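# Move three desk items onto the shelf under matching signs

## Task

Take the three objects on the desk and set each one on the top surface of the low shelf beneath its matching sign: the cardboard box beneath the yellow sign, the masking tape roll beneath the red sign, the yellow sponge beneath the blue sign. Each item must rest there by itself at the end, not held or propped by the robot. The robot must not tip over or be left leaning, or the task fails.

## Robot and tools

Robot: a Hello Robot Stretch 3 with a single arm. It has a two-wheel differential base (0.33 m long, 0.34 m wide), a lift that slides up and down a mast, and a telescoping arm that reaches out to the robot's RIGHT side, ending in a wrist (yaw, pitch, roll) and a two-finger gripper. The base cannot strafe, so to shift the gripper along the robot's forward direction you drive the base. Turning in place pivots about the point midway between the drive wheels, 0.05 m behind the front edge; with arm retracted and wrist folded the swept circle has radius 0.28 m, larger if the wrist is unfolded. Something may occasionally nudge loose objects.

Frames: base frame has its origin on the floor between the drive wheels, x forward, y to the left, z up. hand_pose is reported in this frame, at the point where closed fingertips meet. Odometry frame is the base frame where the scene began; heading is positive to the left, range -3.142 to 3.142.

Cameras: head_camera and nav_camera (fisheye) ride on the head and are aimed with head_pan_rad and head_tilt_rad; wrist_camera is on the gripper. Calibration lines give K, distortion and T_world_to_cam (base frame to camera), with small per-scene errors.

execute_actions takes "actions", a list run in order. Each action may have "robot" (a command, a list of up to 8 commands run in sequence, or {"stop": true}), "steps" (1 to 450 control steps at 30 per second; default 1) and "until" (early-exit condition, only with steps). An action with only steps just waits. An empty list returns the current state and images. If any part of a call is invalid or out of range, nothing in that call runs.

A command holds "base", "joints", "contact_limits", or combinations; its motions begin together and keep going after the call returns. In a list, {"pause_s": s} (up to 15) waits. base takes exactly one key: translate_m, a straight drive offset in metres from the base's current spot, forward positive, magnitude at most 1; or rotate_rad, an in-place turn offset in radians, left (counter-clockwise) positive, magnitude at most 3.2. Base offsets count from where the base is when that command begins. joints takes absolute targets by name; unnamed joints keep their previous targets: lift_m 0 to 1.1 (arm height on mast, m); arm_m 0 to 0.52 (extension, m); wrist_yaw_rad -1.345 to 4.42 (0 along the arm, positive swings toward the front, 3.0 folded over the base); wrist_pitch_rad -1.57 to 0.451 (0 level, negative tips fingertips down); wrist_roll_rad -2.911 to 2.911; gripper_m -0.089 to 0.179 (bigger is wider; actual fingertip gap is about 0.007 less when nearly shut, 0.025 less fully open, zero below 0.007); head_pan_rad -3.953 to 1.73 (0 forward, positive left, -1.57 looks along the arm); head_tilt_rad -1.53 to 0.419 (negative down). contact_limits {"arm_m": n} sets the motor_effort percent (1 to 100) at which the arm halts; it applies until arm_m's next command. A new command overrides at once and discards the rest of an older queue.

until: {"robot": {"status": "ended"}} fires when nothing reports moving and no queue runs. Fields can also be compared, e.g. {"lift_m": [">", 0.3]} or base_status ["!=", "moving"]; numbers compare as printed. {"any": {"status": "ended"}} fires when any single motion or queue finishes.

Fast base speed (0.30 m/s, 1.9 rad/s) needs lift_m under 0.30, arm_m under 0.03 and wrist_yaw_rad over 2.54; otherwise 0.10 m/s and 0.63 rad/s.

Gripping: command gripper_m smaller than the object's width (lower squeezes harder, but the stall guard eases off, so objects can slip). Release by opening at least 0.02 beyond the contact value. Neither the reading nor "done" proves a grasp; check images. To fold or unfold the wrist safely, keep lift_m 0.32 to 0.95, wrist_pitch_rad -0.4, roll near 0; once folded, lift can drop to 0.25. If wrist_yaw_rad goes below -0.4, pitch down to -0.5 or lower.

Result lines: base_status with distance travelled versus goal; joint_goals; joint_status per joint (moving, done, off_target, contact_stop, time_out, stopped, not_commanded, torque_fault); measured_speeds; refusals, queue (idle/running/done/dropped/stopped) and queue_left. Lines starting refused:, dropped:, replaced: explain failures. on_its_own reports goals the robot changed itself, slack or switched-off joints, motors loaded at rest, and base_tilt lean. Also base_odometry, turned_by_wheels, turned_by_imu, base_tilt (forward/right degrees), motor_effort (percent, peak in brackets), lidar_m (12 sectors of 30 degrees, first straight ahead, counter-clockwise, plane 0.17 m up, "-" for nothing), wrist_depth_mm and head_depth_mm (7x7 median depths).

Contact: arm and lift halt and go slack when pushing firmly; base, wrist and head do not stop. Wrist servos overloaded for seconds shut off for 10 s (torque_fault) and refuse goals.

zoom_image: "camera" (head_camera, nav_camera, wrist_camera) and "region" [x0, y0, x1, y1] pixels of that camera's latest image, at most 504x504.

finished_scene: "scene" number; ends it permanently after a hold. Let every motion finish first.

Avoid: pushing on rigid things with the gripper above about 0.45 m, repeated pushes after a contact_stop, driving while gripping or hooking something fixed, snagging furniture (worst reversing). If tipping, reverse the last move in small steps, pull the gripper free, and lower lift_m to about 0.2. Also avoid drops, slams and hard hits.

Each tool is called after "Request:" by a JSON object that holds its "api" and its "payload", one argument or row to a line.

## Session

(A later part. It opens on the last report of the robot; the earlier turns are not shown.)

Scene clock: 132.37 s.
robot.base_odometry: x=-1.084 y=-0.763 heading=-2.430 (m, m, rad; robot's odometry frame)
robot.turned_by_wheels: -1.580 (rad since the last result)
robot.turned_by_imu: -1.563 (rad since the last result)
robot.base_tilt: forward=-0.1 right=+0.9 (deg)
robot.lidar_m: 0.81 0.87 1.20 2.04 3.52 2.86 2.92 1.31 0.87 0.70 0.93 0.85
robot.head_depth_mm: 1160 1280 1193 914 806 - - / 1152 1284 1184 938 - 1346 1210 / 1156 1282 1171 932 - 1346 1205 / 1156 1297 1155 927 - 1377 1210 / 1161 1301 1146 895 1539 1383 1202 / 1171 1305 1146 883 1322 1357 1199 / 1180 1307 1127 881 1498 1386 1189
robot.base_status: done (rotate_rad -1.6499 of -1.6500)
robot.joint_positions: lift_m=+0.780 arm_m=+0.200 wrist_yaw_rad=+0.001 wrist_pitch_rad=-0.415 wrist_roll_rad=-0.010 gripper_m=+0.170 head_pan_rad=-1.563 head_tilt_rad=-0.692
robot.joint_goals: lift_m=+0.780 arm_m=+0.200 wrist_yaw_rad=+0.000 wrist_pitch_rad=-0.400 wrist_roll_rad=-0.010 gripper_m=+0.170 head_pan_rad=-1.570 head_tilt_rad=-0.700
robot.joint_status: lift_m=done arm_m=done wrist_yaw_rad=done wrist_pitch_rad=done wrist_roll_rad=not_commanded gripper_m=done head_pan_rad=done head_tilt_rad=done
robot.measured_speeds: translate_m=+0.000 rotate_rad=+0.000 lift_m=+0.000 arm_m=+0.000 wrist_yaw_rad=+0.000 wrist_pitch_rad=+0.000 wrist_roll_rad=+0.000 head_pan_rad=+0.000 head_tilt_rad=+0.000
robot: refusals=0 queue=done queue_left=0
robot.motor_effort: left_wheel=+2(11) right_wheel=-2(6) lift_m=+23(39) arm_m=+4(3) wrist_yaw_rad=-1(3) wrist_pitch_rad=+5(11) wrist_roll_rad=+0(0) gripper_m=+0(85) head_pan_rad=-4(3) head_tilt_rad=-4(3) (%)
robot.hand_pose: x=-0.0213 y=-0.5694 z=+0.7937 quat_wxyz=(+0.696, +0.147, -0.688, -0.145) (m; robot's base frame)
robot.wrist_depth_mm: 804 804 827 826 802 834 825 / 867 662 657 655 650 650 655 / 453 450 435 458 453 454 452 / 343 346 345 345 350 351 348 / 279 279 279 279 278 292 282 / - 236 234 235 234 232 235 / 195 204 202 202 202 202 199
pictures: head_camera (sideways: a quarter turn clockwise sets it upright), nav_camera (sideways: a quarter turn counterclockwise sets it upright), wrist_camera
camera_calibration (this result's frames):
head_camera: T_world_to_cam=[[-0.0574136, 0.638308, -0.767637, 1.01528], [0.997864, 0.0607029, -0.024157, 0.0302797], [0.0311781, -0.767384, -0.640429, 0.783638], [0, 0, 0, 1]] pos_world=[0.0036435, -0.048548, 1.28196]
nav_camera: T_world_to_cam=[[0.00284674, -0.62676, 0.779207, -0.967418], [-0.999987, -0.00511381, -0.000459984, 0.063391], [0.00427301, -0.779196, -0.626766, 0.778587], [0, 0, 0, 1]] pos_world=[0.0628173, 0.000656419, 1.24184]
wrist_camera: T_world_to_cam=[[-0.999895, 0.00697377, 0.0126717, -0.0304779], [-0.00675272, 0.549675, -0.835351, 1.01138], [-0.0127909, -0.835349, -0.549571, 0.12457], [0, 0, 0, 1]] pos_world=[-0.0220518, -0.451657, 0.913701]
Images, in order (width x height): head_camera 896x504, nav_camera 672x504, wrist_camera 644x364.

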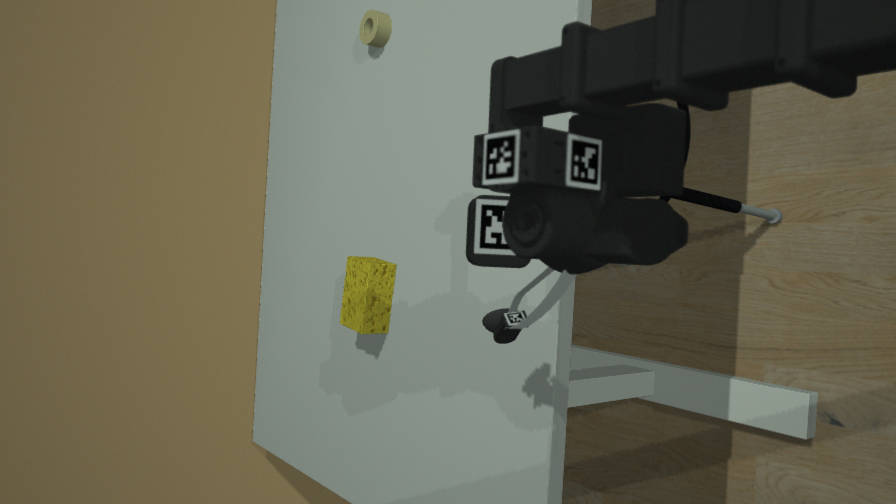

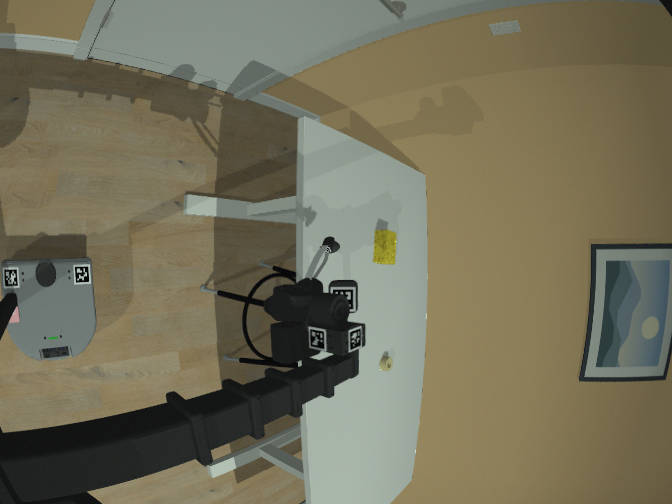

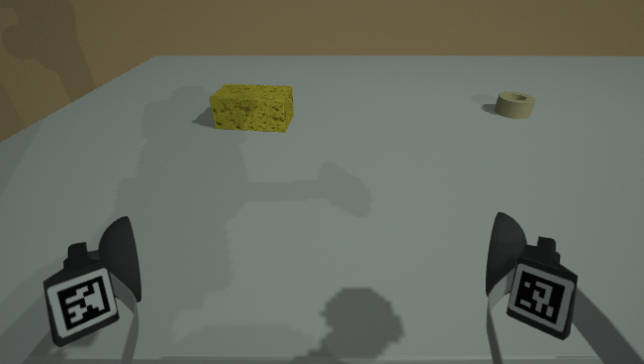

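Request:
{"api": "execute_actions", "payload": {
  "actions": [
    {"robot":[{"base":{"translate_m":0.092},"joints":{"arm_m":0.4,"wrist_pitch_rad":-0.2,"lift_m":0.72}},{"joints":{"lift_m":0.688}},{"joints":{"arm_m":0.52}}],"steps":300,"until":{"robot":{"status":"ended"}}}
  ]
}}

Scene clock: 141.73 s.
robot.base_odometry: x=-1.154 y=-0.823 heading=-2.430 (m, m, rad; robot's odometry frame)
robot.turned_by_wheels: +0.000 (rad since the last result)
robot.turned_by_imu: +0.001 (rad since the last result)
robot.base_tilt: forward=+0.1 right=+1.0 (deg)
robot.lidar_m: 0.71 0.78 1.07 1.43 3.52 2.95 2.99 1.38 0.72 0.91 1.02 0.75
robot.head_depth_mm: 1148 1283 1185 911 806 1413 1255 / 1155 1283 1173 927 - - 1191 / 1164 1294 1222 846 800 1375 1208 / 1154 1290 1206 868 1535 1397 1205 / 1168 1299 1145 892 1317 1389 1207 / 1174 1309 1135 886 1513 1395 1197 / 1164 1300 1446 879 1512 1367 1194
robot.base_status: done (translate_m +0.0920 of +0.0920)
robot.joint_positions: lift_m=+0.688 arm_m=+0.520 wrist_yaw_rad=+0.001 wrist_pitch_rad=-0.224 wrist_roll_rad=-0.010 gripper_m=+0.170 head_pan_rad=-1.563 head_tilt_rad=-0.692
robot.joint_goals: lift_m=+0.688 arm_m=+0.520 wrist_yaw_rad=+0.000 wrist_pitch_rad=-0.200 wrist_roll_rad=-0.010 gripper_m=+0.170 head_pan_rad=-1.570 head_tilt_rad=-0.700
robot.joint_status: lift_m=done arm_m=done wrist_yaw_rad=done wrist_pitch_rad=done wrist_roll_rad=not_commanded gripper_m=done head_pan_rad=done head_tilt_rad=done
robot.measured_speeds: translate_m=+0.000 rotate_rad=+0.000 lift_m=+0.000 arm_m=+0.000 wrist_yaw_rad=+0.000 wrist_pitch_rad=+0.000 wrist_roll_rad=+0.000 head_pan_rad=+0.000 head_tilt_rad=+0.000
robot: refusals=0 queue=done queue_left=0
robot.motor_effort: left_wheel=+2(7) right_wheel=-2(3) lift_m=+23(21) arm_m=+3(3) wrist_yaw_rad=-1(1) wrist_pitch_rad=+8(12) wrist_roll_rad=+0(0) gripper_m=+0(1) head_pan_rad=-4(4) head_tilt_rad=-4(3) (%)
robot.hand_pose: x=-0.0213 y=-0.9091 z=+0.7467 quat_wxyz=(+0.706, +0.080, -0.699, -0.079) (m; robot's base frame)
robot.wrist_depth_mm: 525 523 528 532 529 539 535 / 556 550 560 562 559 570 562 / 590 500 499 494 493 494 490 / 310 311 310 309 306 306 307 / 226 225 149 140 140 236 223 / - 176 131 124 120 172 175 / 140 146 140 135 130 144 142
pictures: head_camera (sideways: a quarter turn clockwise sets it upright), nav_camera (sideways: a quarter turn counterclockwise sets it upright), wrist_camera
camera_calibration (this result's frames):
head_camera: T_world_to_cam=[[-0.0574137, 0.638308, -0.767637, 1.01528], [0.997864, 0.060703, -0.024157, 0.0302797], [0.0311782, -0.767384, -0.64043, 0.783638], [0, 0, 0, 1]] pos_world=[0.00364351, -0.048548, 1.28196]
nav_camera: T_world_to_cam=[[0.00284682, -0.62676, 0.779207, -0.967418], [-0.999987, -0.00511393, -0.000459984, 0.063391], [0.00427311, -0.779195, -0.626766, 0.778587], [0, 0, 0, 1]] pos_world=[0.0628173, 0.000656433, 1.24184]
wrist_camera: T_world_to_cam=[[-0.999898, 0.00917296, 0.0109375, -0.0241846], [-0.00661674, 0.381094, -0.924513, 1.07212], [-0.0126487, -0.924491, -0.380994, -0.391967], [0, 0, 0, 1]] pos_world=[-0.0220461, -0.770725, 0.842115]
Images, in order (width x height): head_camera 896x504, nav_camera 672x504, wrist_camera 644x364.

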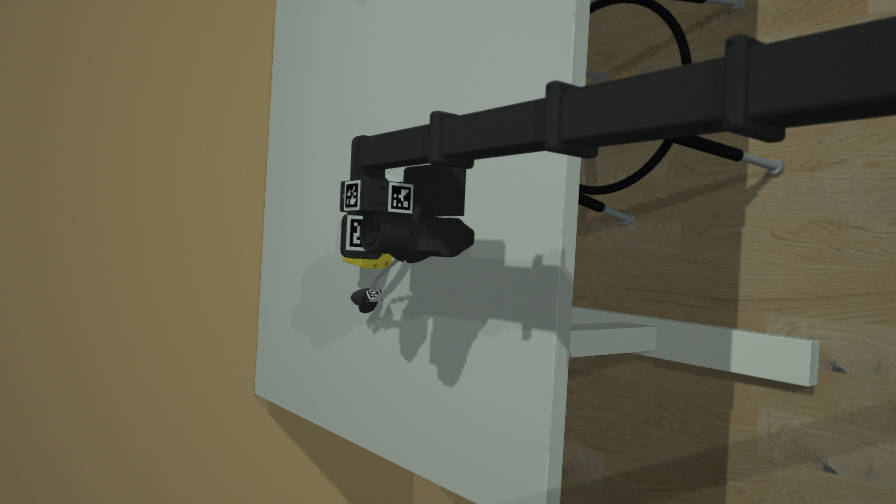

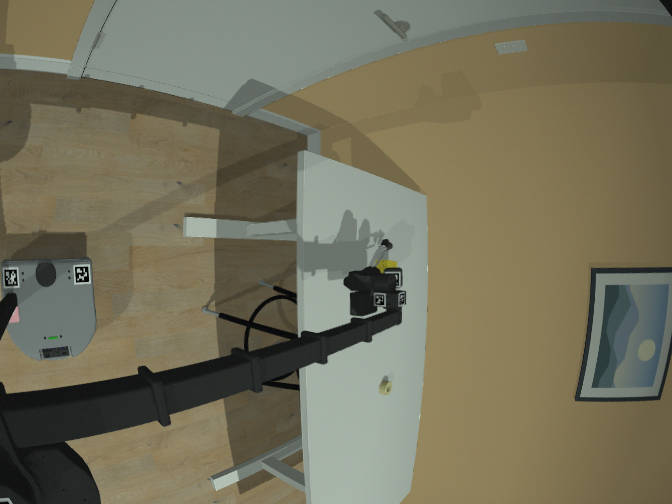

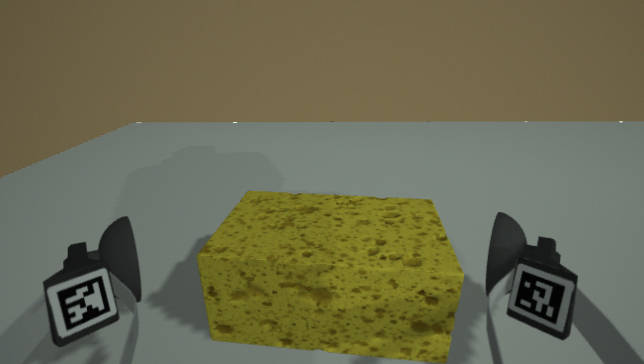

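Request:
{"api": "execute_actions", "payload": {
  "actions": [
    {"robot":[{"joints":{"gripper_m":0.05}},{"joints":{"lift_m":0.8}},{"joints":{"arm_m":0,"wrist_pitch_rad":-0.4}},{"joints":{"wrist_yaw_rad":2.62}},{"joints":{"lift_m":0.28},"base":{"rotate_rad":1.7}},{"base":{"translate_m":1}},{"base":{"translate_m":1}},{"base":{"translate_m":0.4}}],"steps":450,"until":{"robot":{"status":"ended"}}},
    {"steps":450,"until":{"robot":{"status":"ended"}}},
    {"robot":[{"base":{"rotate_rad":1.43}},{"joints":{"lift_m":0.66}},{"joints":{"wrist_yaw_rad":0}},{"joints":{"arm_m":0.3,"wrist_pitch_rad":-0.2}}],"steps":450,"until":{"robot":{"status":"ended"}}}
  ]
}}

Scene clock: 188.10 s.
robot.base_odometry: x=+0.634 y=-2.424 heading=+0.700 (m, m, rad; robot's odometry frame)
robot.turned_by_wheels: +3.130 (rad since the last result)
robot.turned_by_imu: +3.116 (rad since the last result)
robot.base_tilt: forward=+0.0 right=+0.9 (deg)
robot.lidar_m: 2.31 2.52 3.59 3.04 1.18 0.74 0.95 0.68 0.65 0.71 0.73 1.36
robot.head_depth_mm: 873 973 1105 1091 931 1115 1225 / 871 971 1093 1082 932 - - / 870 971 1102 1080 - 1089 1214 / 872 975 1091 1107 1122 1102 1199 / 872 976 1099 1066 943 1094 1196 / 876 971 1098 1058 940 1222 1207 / 875 973 1098 1046 931 1216 1195
robot.base_status: done (rotate_rad +1.4299 of +1.4300)
robot.joint_positions: lift_m=+0.660 arm_m=+0.300 wrist_yaw_rad=+0.001 wrist_pitch_rad=-0.226 wrist_roll_rad=-0.010 gripper_m=+0.057 head_pan_rad=-1.563 head_tilt_rad=-0.692
robot.joint_goals: lift_m=+0.660 arm_m=+0.300 wrist_yaw_rad=+0.000 wrist_pitch_rad=-0.200 wrist_roll_rad=-0.010 gripper_m=+0.056 head_pan_rad=-1.570 head_tilt_rad=-0.700
robot.joint_status: lift_m=done arm_m=done wrist_yaw_rad=done wrist_pitch_rad=done wrist_roll_rad=not_commanded gripper_m=done head_pan_rad=done head_tilt_rad=done
robot.measured_speeds: translate_m=+0.000 rotate_rad=+0.000 lift_m=+0.000 arm_m=+0.000 wrist_yaw_rad=+0.000 wrist_pitch_rad=+0.000 wrist_roll_rad=+0.000 head_pan_rad=+0.000 head_tilt_rad=+0.000
robot: refusals=0 queue=done queue_left=0
robot.on_its_own: gripper_m is held at +0.056, not at your +0.050, by its stall guard, which is not easing now
robot.motor_effort: left_wheel=-3(10) right_wheel=+3(10) lift_m=+38(40) arm_m=+3(2) wrist_yaw_rad=-1(1) wrist_pitch_rad=+9(8) wrist_roll_rad=+0(0) gripper_m=-19(98) head_pan_rad=-4(3) head_tilt_rad=-4(3) (%)
robot.hand_pose: x=-0.0213 y=-0.6890 z=+0.7176 quat_wxyz=(+0.706, +0.081, -0.699, -0.079) (m; robot's base frame)
robot.wrist_depth_mm: 420 428 431 435 441 445 450 / 445 448 454 464 466 478 481 / 473 475 485 488 495 502 509 / 496 493 502 516 516 517 532 / 376 387 140 140 139 374 371 / 296 308 134 126 121 300 292 / 252 236 228 137 133 242 242
pictures: head_camera (sideways: a quarter turn clockwise sets it upright), nav_camera (sideways: a quarter turn counterclockwise sets it upright), wrist_camera
camera_calibration (this result's frames):
head_camera: T_world_to_cam=[[-0.0573672, 0.638368, -0.76759, 1.01522], [0.997868, 0.0606315, -0.0241531, 0.0302746], [0.0311215, -0.767339, -0.640485, 0.783711], [0, 0, 0, 1]] pos_world=[0.00363993, -0.0485464, 1.28196]
nav_camera: T_world_to_cam=[[0.00280122, -0.626817, 0.779161, -0.967359], [-0.999987, -0.00504046, -0.000459808, 0.0633908], [0.00421555, -0.77915, -0.626823, 0.778661], [0, 0, 0, 1]] pos_world=[0.0628173, 0.000656638, 1.24184]
wrist_camera: T_world_to_cam=[[-0.999898, 0.00915864, 0.0109632, -0.025916], [-0.0066235, 0.382739, -0.923833, 0.961973], [-0.0126571, -0.923811, -0.38264, -0.197878], [0, 0, 0, 1]] pos_world=[-0.0220463, -0.550749, 0.81327]
Images, in order (width x height): head_camera 896x504, nav_camera 672x504, wrist_camera 644x364.

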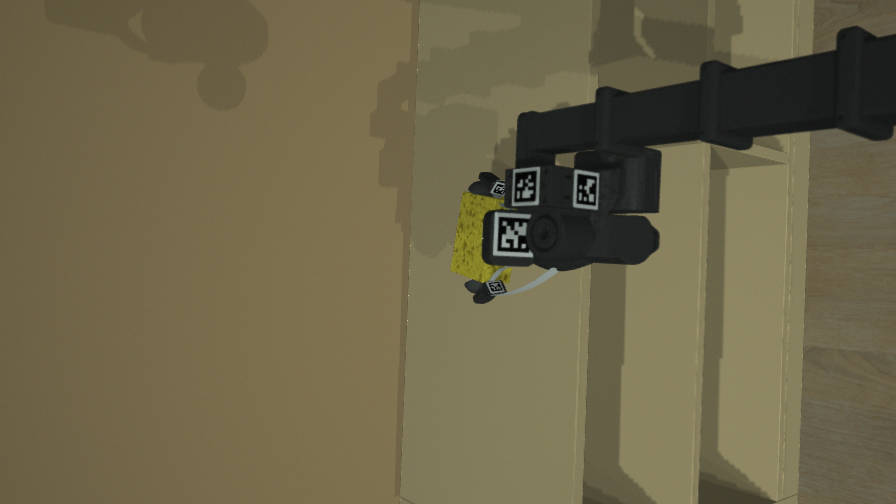

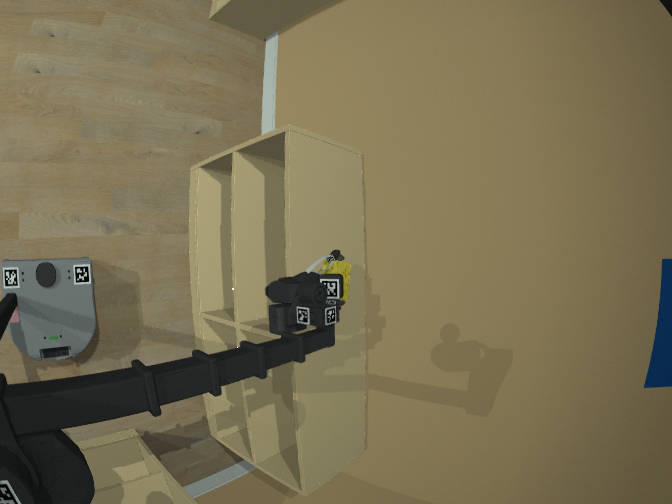

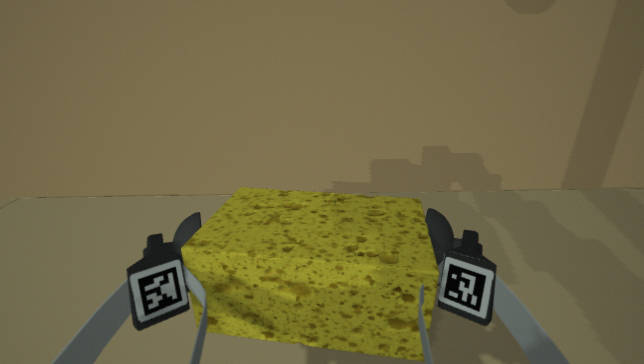

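Request:
{"api": "execute_actions", "payload": {
  "actions": [
    {"robot":[{"joints":{"arm_m":0.41}},{"joints":{"lift_m":0.582}},{"joints":{"gripper_m":0.17}},{"joints":{"arm_m":0,"wrist_pitch_rad":-0.4,"lift_m":0.62}},{"joints":{"wrist_yaw_rad":2.62}},{"joints":{"lift_m":0.28},"base":{"rotate_rad":1.56}},{"base":{"translate_m":1}},{"base":{"translate_m":1}}],"steps":450,"until":{"robot":{"status":"ended"}}},
    {"steps":450,"until":{"robot":{"status":"ended"}}},
    {"robot":[{"base":{"translate_m":0.5}},{"base":{"rotate_rad":1.6}},{"joints":{"lift_m":0.82}},{"joints":{"wrist_yaw_rad":0,"gripper_m":0.12}},{"joints":{"arm_m":0.25,"lift_m":0.78}}],"steps":450,"until":{"robot":{"status":"ended"}}},
    {"steps":200,"until":{"robot":{"status":"ended"}}}
  ]
}}

Scene clock: 235.60 s.
robot.base_odometry: x=-0.955 y=-0.494 heading=-2.424 (m, m, rad; robot's odometry frame)
robot.turned_by_wheels: +3.160 (rad since the last result)
robot.turned_by_imu: +3.145 (rad since the last result)
robot.base_tilt: forward=+0.1 right=+1.0 (deg)
robot.lidar_m: 1.13 1.19 1.60 2.80 3.43 2.66 2.60 1.56 1.00 0.66 0.61 1.19
robot.head_depth_mm: 1064 1182 1178 915 766 - - / 1054 1183 1184 968 - 1340 1191 / 1058 1170 1166 965 - 1348 1212 / 1058 1183 1155 917 694 1211 1213 / 1058 1178 1148 900 727 1310 1202 / 1058 1171 1141 884 728 1109 1189 / 1056 1178 1128 880 718 1321 1197
robot.base_status: done (rotate_rad +1.5999 of +1.6000)
robot.joint_positions: lift_m=+0.780 arm_m=+0.250 wrist_yaw_rad=+0.001 wrist_pitch_rad=-0.415 wrist_roll_rad=-0.010 gripper_m=+0.120 head_pan_rad=-1.563 head_tilt_rad=-0.692
robot.joint_goals: lift_m=+0.780 arm_m=+0.250 wrist_yaw_rad=+0.000 wrist_pitch_rad=-0.400 wrist_roll_rad=-0.010 gripper_m=+0.120 head_pan_rad=-1.570 head_tilt_rad=-0.700
robot.joint_status: lift_m=done arm_m=done wrist_yaw_rad=done wrist_pitch_rad=done wrist_roll_rad=not_commanded gripper_m=done head_pan_rad=done head_tilt_rad=done
robot.measured_speeds: translate_m=+0.000 rotate_rad=+0.000 lift_m=+0.000 arm_m=+0.000 wrist_yaw_rad=+0.000 wrist_pitch_rad=+0.000 wrist_roll_rad=+0.000 head_pan_rad=+0.000 head_tilt_rad=+0.000
robot: refusals=0 queue=done queue_left=0
robot.motor_effort: left_wheel=-2(10) right_wheel=+2(11) lift_m=+23(40) arm_m=+3(2) wrist_yaw_rad=-1(2) wrist_pitch_rad=+5(15) wrist_roll_rad=+0(0) gripper_m=+0(83) head_pan_rad=-4(4) head_tilt_rad=-4(4) (%)
robot.hand_pose: x=-0.0213 y=-0.6194 z=+0.7937 quat_wxyz=(+0.696, +0.147, -0.688, -0.145) (m; robot's base frame)
robot.wrist_depth_mm: 642 653 656 678 692 680 696 / 663 660 660 662 650 659 664 / 456 450 453 449 454 450 453 / 344 348 342 340 349 345 344 / 279 291 281 277 280 279 279 / 234 - 235 235 235 239 234 / 207 196 202 202 203 196 202
pictures: head_camera (sideways: a quarter turn clockwise sets it upright), nav_camera (sideways: a quarter turn counterclockwise sets it upright), wrist_camera
camera_calibration (this result's frames):
head_camera: T_world_to_cam=[[-0.0573383, 0.63838, -0.767583, 1.01521], [0.997871, 0.0605864, -0.0241525, 0.0302738], [0.0310866, -0.767333, -0.640494, 0.783723], [0, 0, 0, 1]] pos_world=[0.00363773, -0.048546, 1.28196]
nav_camera: T_world_to_cam=[[0.00277282, -0.626826, 0.779154, -0.967349], [-0.999987, -0.00499504, -0.000459779, 0.0633908], [0.00418011, -0.779143, -0.626832, 0.778673], [0, 0, 0, 1]] pos_world=[0.0628173, 0.000654771, 1.24184]
wrist_camera: T_world_to_cam=[[-0.999896, 0.00707749, 0.0125688, -0.0299965], [-0.00660791, 0.549795, -0.835273, 1.03884], [-0.0128219, -0.835269, -0.549691, 0.0829462], [0, 0, 0, 1]] pos_world=[-0.0220653, -0.501654, 0.913686]
Images, in order (width x height): head_camera 896x504, nav_camera 672x504, wrist_camera 644x364.

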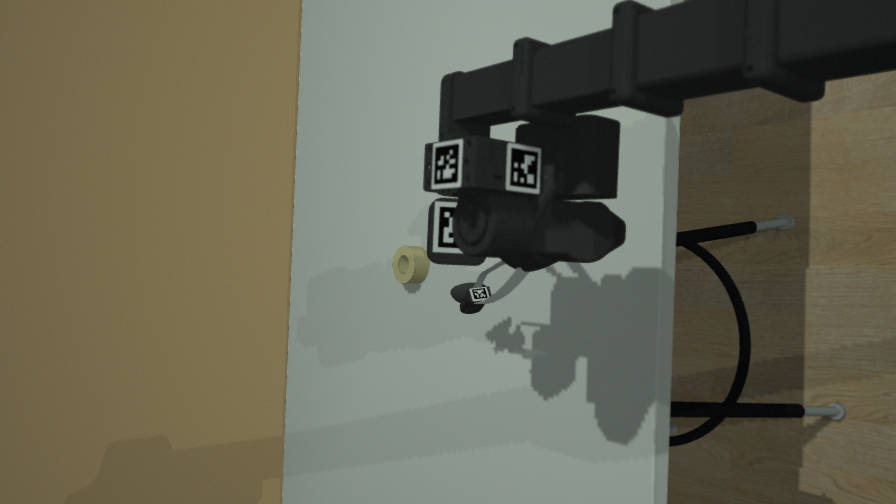

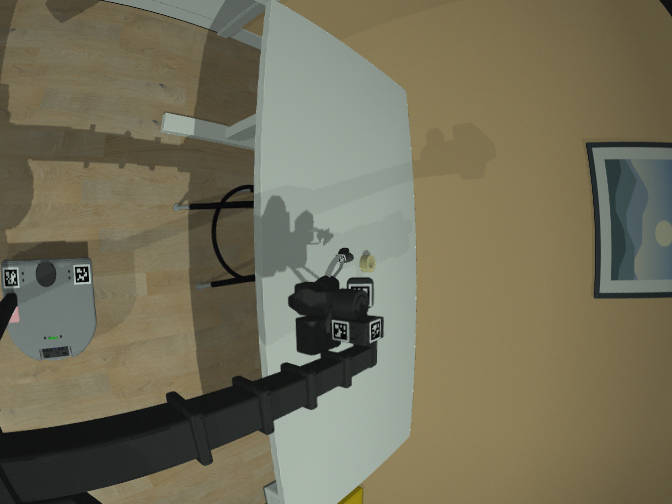

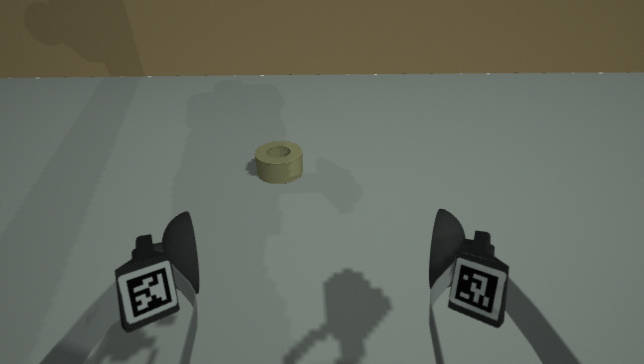

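Request:
{"api": "execute_actions", "payload": {
  "actions": [
    {"robot":[{"base":{"translate_m":0.039},"joints":{"arm_m":0.36,"lift_m":0.727}},{"joints":{"arm_m":0.45}}],"steps":300,"until":{"robot":{"status":"ended"}}}
  ]
}}

Scene clock: 242.63 s.
robot.base_odometry: x=-0.984 y=-0.519 heading=-2.424 (m, m, rad; robot's odometry frame)
robot.turned_by_wheels: +0.000 (rad since the last result)
robot.turned_by_imu: +0.001 (rad since the last result)
robot.base_tilt: forward=+0.0 right=+1.0 (deg)
robot.lidar_m: 1.09 1.15 1.55 2.80 3.47 2.69 2.63 1.60 1.02 0.66 0.60 1.15
robot.head_depth_mm: 1056 1179 1182 909 744 1344 - / 1054 1177 1180 936 - 1379 1190 / 1056 1176 1215 849 737 1315 1218 / 1060 1182 1205 841 731 1309 1210 / 1051 1182 1145 894 731 1302 1209 / 1058 1177 1131 888 725 1111 1182 / 1064 1175 1127 879 721 1320 1205
robot.base_status: done (translate_m +0.0390 of +0.0390)
robot.joint_positions: lift_m=+0.727 arm_m=+0.450 wrist_yaw_rad=+0.001 wrist_pitch_rad=-0.415 wrist_roll_rad=-0.010 gripper_m=+0.120 head_pan_rad=-1.563 head_tilt_rad=-0.692
robot.joint_goals: lift_m=+0.727 arm_m=+0.450 wrist_yaw_rad=+0.000 wrist_pitch_rad=-0.400 wrist_roll_rad=-0.010 gripper_m=+0.120 head_pan_rad=-1.570 head_tilt_rad=-0.700
robot.joint_status: lift_m=done arm_m=done wrist_yaw_rad=done wrist_pitch_rad=done wrist_roll_rad=not_commanded gripper_m=done head_pan_rad=done head_tilt_rad=done
robot.measured_speeds: translate_m=+0.000 rotate_rad=+0.000 lift_m=+0.000 arm_m=+0.000 wrist_yaw_rad=+0.000 wrist_pitch_rad=+0.000 wrist_roll_rad=+0.000 head_pan_rad=+0.000 head_tilt_rad=+0.000
robot: refusals=0 queue=done queue_left=0
robot.motor_effort: left_wheel=-2(5) right_wheel=+2(6) lift_m=+23(22) arm_m=+4(3) wrist_yaw_rad=-1(0) wrist_pitch_rad=+5(5) wrist_roll_rad=+0(0) gripper_m=+0(0) head_pan_rad=-4(4) head_tilt_rad=-4(3) (%)
robot.hand_pose: x=-0.0213 y=-0.8194 z=+0.7407 quat_wxyz=(+0.696, +0.147, -0.688, -0.145) (m; robot's base frame)
robot.wrist_depth_mm: 478 477 485 492 499 504 512 / 497 474 468 472 474 476 475 / 328 325 326 327 327 326 325 / 249 248 248 248 249 248 248 / 201 208 202 169 201 202 202 / 170 - 164 143 170 172 169 / - 142 145 144 146 142 145
pictures: head_camera (sideways: a quarter turn clockwise sets it upright), nav_camera (sideways: a quarter turn counterclockwise sets it upright), wrist_camera
camera_calibration (this result's frames):
head_camera: T_world_to_cam=[[-0.0573382, 0.63838, -0.767583, 1.01521], [0.997871, 0.0605863, -0.0241525, 0.0302737], [0.0310865, -0.767333, -0.640495, 0.783723], [0, 0, 0, 1]] pos_world=[0.00363772, -0.048546, 1.28196]
nav_camera: T_world_to_cam=[[0.00277274, -0.626827, 0.779154, -0.967349], [-0.999987, -0.00499492, -0.000459779, 0.0633908], [0.00418001, -0.779143, -0.626832, 0.778673], [0, 0, 0, 1]] pos_world=[0.0628173, 0.000654771, 1.24184]
wrist_camera: T_world_to_cam=[[-0.999896, 0.00708691, 0.0125687, -0.0279092], [-0.00660267, 0.549795, -0.835273, 1.10452], [-0.0128298, -0.835269, -0.549691, -0.11324], [0, 0, 0, 1]] pos_world=[-0.0220663, -0.701651, 0.860683]
Images, in order (width x height): head_camera 896x504, nav_camera 672x504, wrist_camera 644x364.

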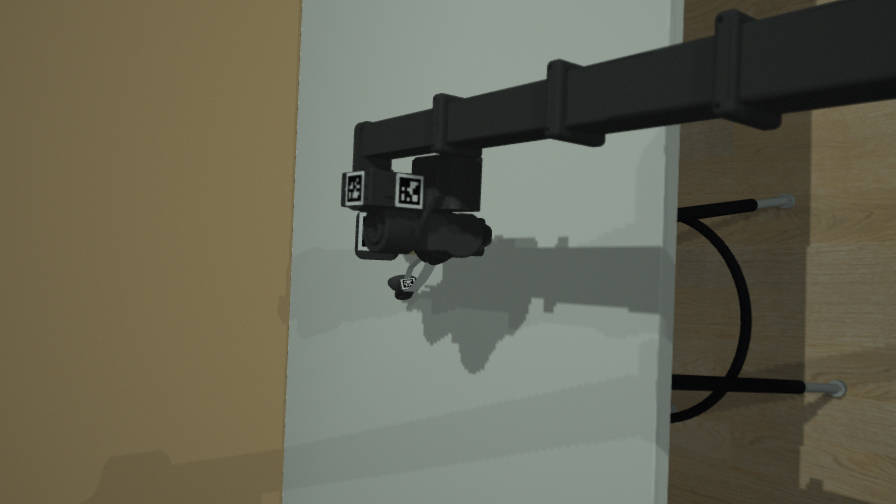

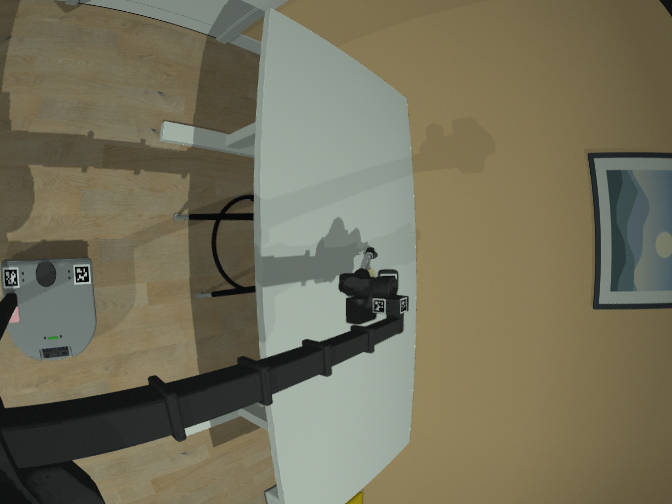

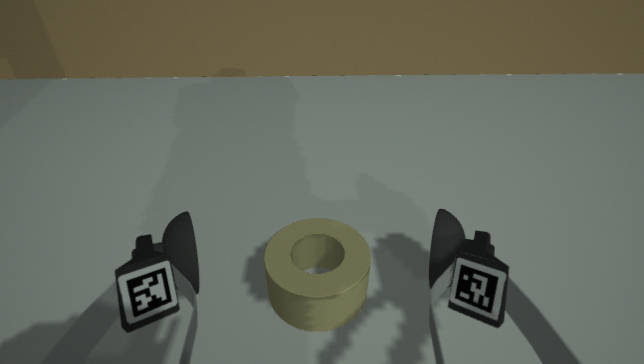

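Request:
{"api": "execute_actions", "payload": {
  "actions": [
    {"robot":[{"joints":{"gripper_m":0.01}},{"joints":{"lift_m":0.8}},{"joints":{"arm_m":0}},{"joints":{"wrist_yaw_rad":2.62}},{"joints":{"lift_m":0.28},"base":{"rotate_rad":2.03}},{"base":{"translate_m":1}},{"base":{"translate_m":1}},{"base":{"translate_m":0.8}}],"steps":450,"until":{"robot":{"status":"ended"}}},
    {"steps":450,"until":{"robot":{"status":"ended"}}},
    {"robot":[{"base":{"rotate_rad":1.11}},{"joints":{"lift_m":0.69}},{"joints":{"wrist_yaw_rad":0}},{"joints":{"arm_m":0.3}}],"steps":450,"until":{"robot":{"status":"ended"}}}
  ]
}}

Scene clock: 288.70 s.
robot.base_odometry: x=+1.601 y=-1.594 heading=+0.716 (m, m, rad; robot's odometry frame)
robot.turned_by_wheels: +3.140 (rad since the last result)
robot.turned_by_imu: +3.128 (rad since the last result)
robot.base_tilt: forward=+0.0 right=+0.9 (deg)
robot.lidar_m: 1.09 1.19 1.53 3.27 3.32 2.12 1.87 0.99 1.03 0.57 0.88 0.83
robot.head_depth_mm: 837 935 1055 1206 1415 1417 1271 / 836 927 1053 1204 1373 - 1212 / 836 926 1045 1181 - 1406 1213 / 833 923 1049 1173 1424 1400 1205 / 832 927 1043 1065 896 1044 1177 / 829 923 1039 1055 886 1073 1174 / 829 919 1039 1050 884 1063 1167
robot.base_status: done (rotate_rad +1.1099 of +1.1100)
robot.joint_positions: lift_m=+0.690 arm_m=+0.300 wrist_yaw_rad=+0.001 wrist_pitch_rad=-0.418 wrist_roll_rad=-0.010 gripper_m=+0.011 head_pan_rad=-1.563 head_tilt_rad=-0.692
robot.joint_goals: lift_m=+0.690 arm_m=+0.300 wrist_yaw_rad=+0.000 wrist_pitch_rad=-0.400 wrist_roll_rad=-0.010 gripper_m=+0.010 head_pan_rad=-1.570 head_tilt_rad=-0.700
robot.joint_status: lift_m=done arm_m=done wrist_yaw_rad=done wrist_pitch_rad=done wrist_roll_rad=not_commanded gripper_m=done head_pan_rad=done head_tilt_rad=done
robot.measured_speeds: translate_m=+0.000 rotate_rad=+0.000 lift_m=+0.000 arm_m=+0.000 wrist_yaw_rad=+0.000 wrist_pitch_rad=+0.000 wrist_roll_rad=+0.000 head_pan_rad=+0.000 head_tilt_rad=+0.000
robot: refusals=0 queue=done queue_left=0
robot.motor_effort: left_wheel=-2(10) right_wheel=+2(9) lift_m=+38(38) arm_m=+3(3) wrist_yaw_rad=+0(1) wrist_pitch_rad=+6(6) wrist_roll_rad=+0(0) gripper_m=-16(89) head_pan_rad=-3(4) head_tilt_rad=-4(4) (%)
robot.hand_pose: x=-0.0213 y=-0.6691 z=+0.7024 quat_wxyz=(+0.695, +0.148, -0.688, -0.146) (m; robot's base frame)
robot.wrist_depth_mm: 379 382 386 397 405 407 419 / 408 412 425 431 435 449 463 / 445 452 461 476 477 481 501 / 377 377 375 527 532 542 555 / 303 306 319 166 598 610 632 / 257 256 - 140 - 712 717 / 221 220 227 764 766 786 817
pictures: head_camera (sideways: a quarter turn clockwise sets it upright), nav_camera (sideways: a quarter turn counterclockwise sets it upright), wrist_camera
camera_calibration (this result's frames):
head_camera: T_world_to_cam=[[-0.0573321, 0.638408, -0.76756, 1.01518], [0.997871, 0.0605773, -0.0241506, 0.0302713], [0.0310788, -0.767311, -0.640522, 0.783759], [0, 0, 0, 1]] pos_world=[0.00363724, -0.0485453, 1.28196]
nav_camera: T_world_to_cam=[[0.00276675, -0.626854, 0.779131, -0.967319], [-0.999987, -0.00498501, -0.000459693, 0.0633906], [0.00417214, -0.77912, -0.62686, 0.77871], [0, 0, 0, 1]] pos_world=[0.0628173, 0.000656365, 1.24184]
wrist_camera: T_world_to_cam=[[-0.999896, 0.00707722, 0.0125964, -0.0285259], [-0.00659587, 0.552084, -0.833763, 0.990364], [-0.012855, -0.833759, -0.551979, -0.00608676], [0, 0, 0, 1]] pos_world=[-0.0220688, -0.551636, 0.822728]
Images, in order (width x height): head_camera 896x504, nav_camera 672x504, wrist_camera 644x364.

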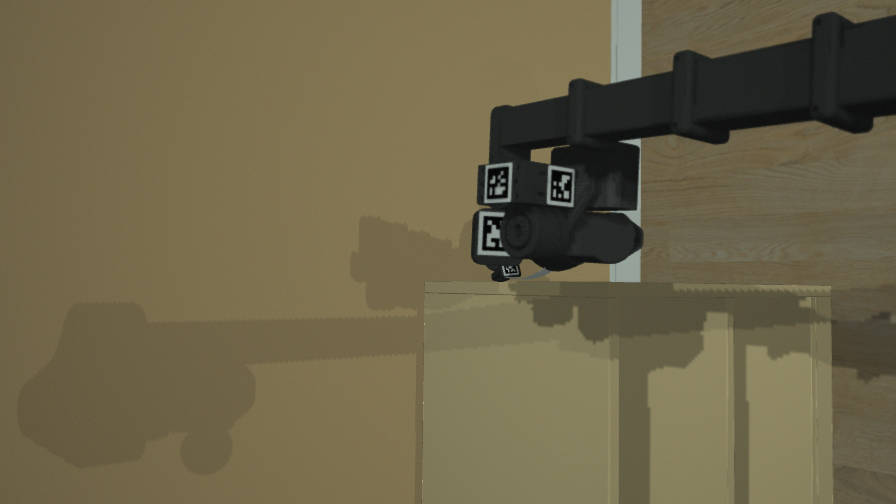

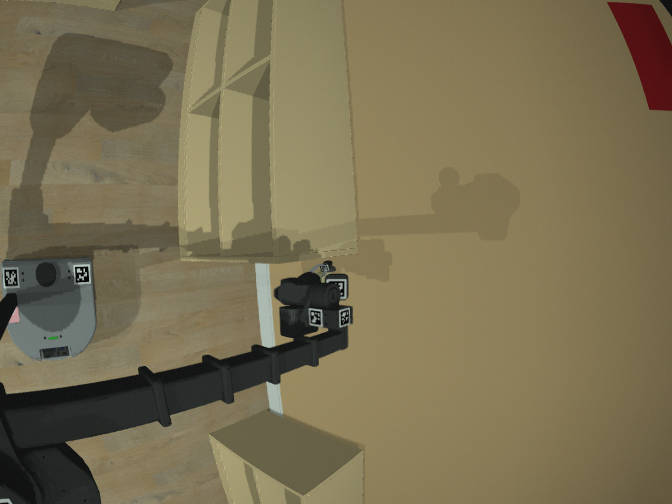

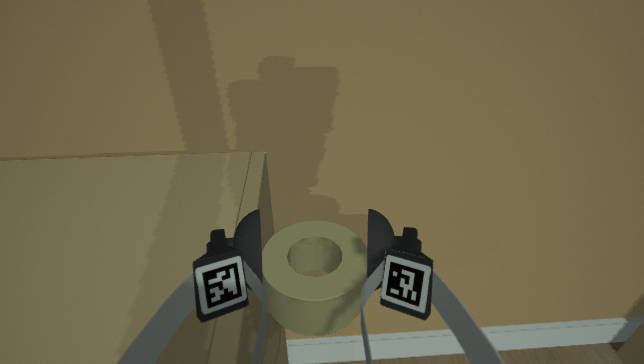

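Request:
{"api": "execute_actions", "payload": {
  "actions": [
    {"robot":[{"base":{"translate_m":0.45},"joints":{"arm_m":0.36}},{"joints":{"lift_m":0.619}},{"joints":{"gripper_m":0.12}},{"joints":{"arm_m":0.15},"base":{"rotate_rad":0.001}},{"joints":{"head_pan_rad":-2.2,"head_tilt_rad":-0.4}}],"steps":450,"until":{"robot":{"status":"ended"}}}
  ]
}}

Scene clock: 303.80 s.
robot.base_odometry: x=+1.941 y=-1.298 heading=+0.717 (m, m, rad; robot's odometry frame)
robot.turned_by_wheels: +0.001 (rad since the last result)
robot.turned_by_imu: +0.001 (rad since the last result)
robot.base_tilt: forward=+0.0 right=+0.9 (deg)
robot.lidar_m: 0.65 0.81 1.26 3.36 3.41 2.52 2.35 1.38 0.70 0.70 0.57 0.93
robot.head_depth_mm: 1303 1417 1550 1680 1563 1622 1459 / 1193 1306 1421 1553 1696 1743 1464 / 1110 1193 1294 1406 1560 1668 1450 / 1032 1102 1191 1281 1404 1548 1399 / 963 1024 1097 1183 1283 941 982 / 904 963 1025 1100 1168 939 834 / 851 907 960 1020 1089 932 778
robot.base_status: done (rotate_rad +0.0009 of +0.0010)
robot.joint_positions: lift_m=+0.619 arm_m=+0.150 wrist_yaw_rad=+0.001 wrist_pitch_rad=-0.418 wrist_roll_rad=-0.010 gripper_m=+0.120 head_pan_rad=-2.193 head_tilt_rad=-0.409
robot.joint_goals: lift_m=+0.619 arm_m=+0.150 wrist_yaw_rad=+0.000 wrist_pitch_rad=-0.400 wrist_roll_rad=-0.010 gripper_m=+0.120 head_pan_rad=-2.200 head_tilt_rad=-0.400
robot.joint_status: lift_m=done arm_m=done wrist_yaw_rad=done wrist_pitch_rad=done wrist_roll_rad=not_commanded gripper_m=done head_pan_rad=done head_tilt_rad=done
robot.measured_speeds: translate_m=+0.000 rotate_rad=+0.000 lift_m=+0.000 arm_m=+0.000 wrist_yaw_rad=+0.000 wrist_pitch_rad=+0.000 wrist_roll_rad=+0.000 head_pan_rad=+0.000 head_tilt_rad=+0.000
robot: refusals=0 queue=done queue_left=0
robot.motor_effort: left_wheel=-2(5) right_wheel=+2(7) lift_m=+23(38) arm_m=-3(2) wrist_yaw_rad=-1(0) wrist_pitch_rad=+6(7) wrist_roll_rad=+0(0) gripper_m=+0(82) head_pan_rad=-4(44) head_tilt_rad=+4(28) (%)
robot.hand_pose: x=-0.0213 y=-0.5197 z=+0.6320 quat_wxyz=(+0.695, +0.148, -0.688, -0.146) (m; robot's base frame)
robot.wrist_depth_mm: 494 503 508 520 518 530 547 / 480 474 472 483 485 473 573 / 330 332 331 312 330 330 334 / 253 255 254 254 256 254 252 / 204 213 213 211 218 222 228 / 253 - 502 492 493 503 433 / 252 394 428 422 429 411 413
pictures: head_camera (sideways: a quarter turn clockwise sets it upright), nav_camera (sideways: a quarter turn counterclockwise sets it upright), wrist_camera
camera_calibration (this result's frames):
head_camera: T_world_to_cam=[[0.189774, 0.355013, -0.915397, 1.20645], [0.837176, -0.545609, -0.0380423, 0.0493485], [-0.512954, -0.759129, -0.400751, 0.475115], [0, 0, 0, 1]] pos_world=[-0.0265544, -0.0407071, 1.29666]
nav_camera: T_world_to_cam=[[-0.225479, -0.311315, 0.92317, -1.15376], [-0.811455, 0.584414, -0.00111501, 0.063094], [-0.539166, -0.749362, -0.384391, 0.466543], [0, 0, 0, 1]] pos_world=[0.0425927, -0.0464471, 1.24453]
wrist_camera: T_world_to_cam=[[-0.999895, 0.00709849, 0.0125962, -0.0286902], [-0.00658397, 0.552084, -0.833763, 0.849264], [-0.0128726, -0.833759, -0.551979, 0.0795935], [0, 0, 0, 1]] pos_world=[-0.0220711, -0.402299, 0.75238]
Images, in order (width x height): head_camera 896x504, nav_camera 672x504, wrist_camera 644x364.

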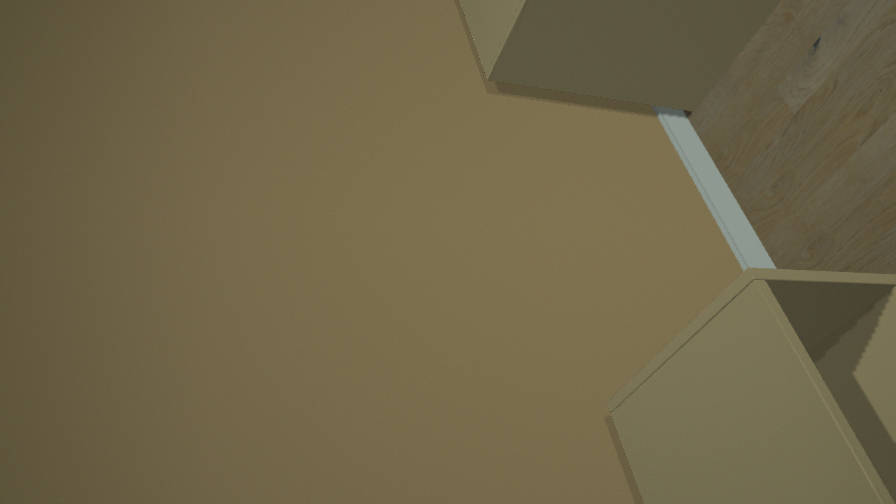

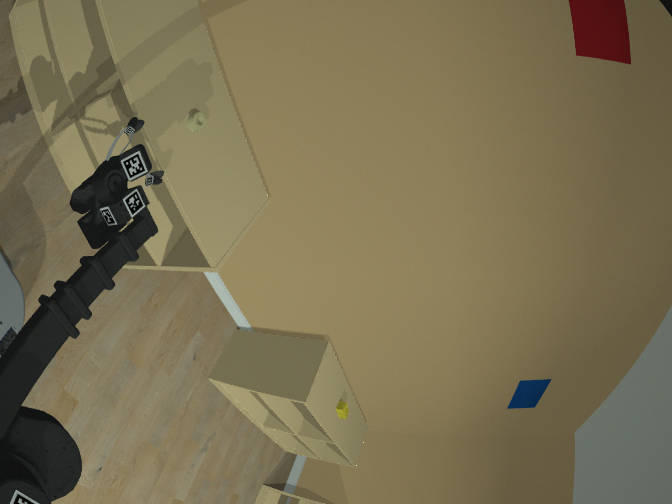

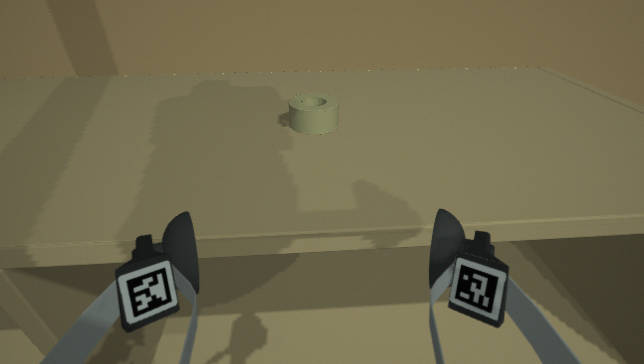

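Request:
{"api": "finished_scene", "payload": {
  "scene": 2
}}

The scene is finished: the task was done.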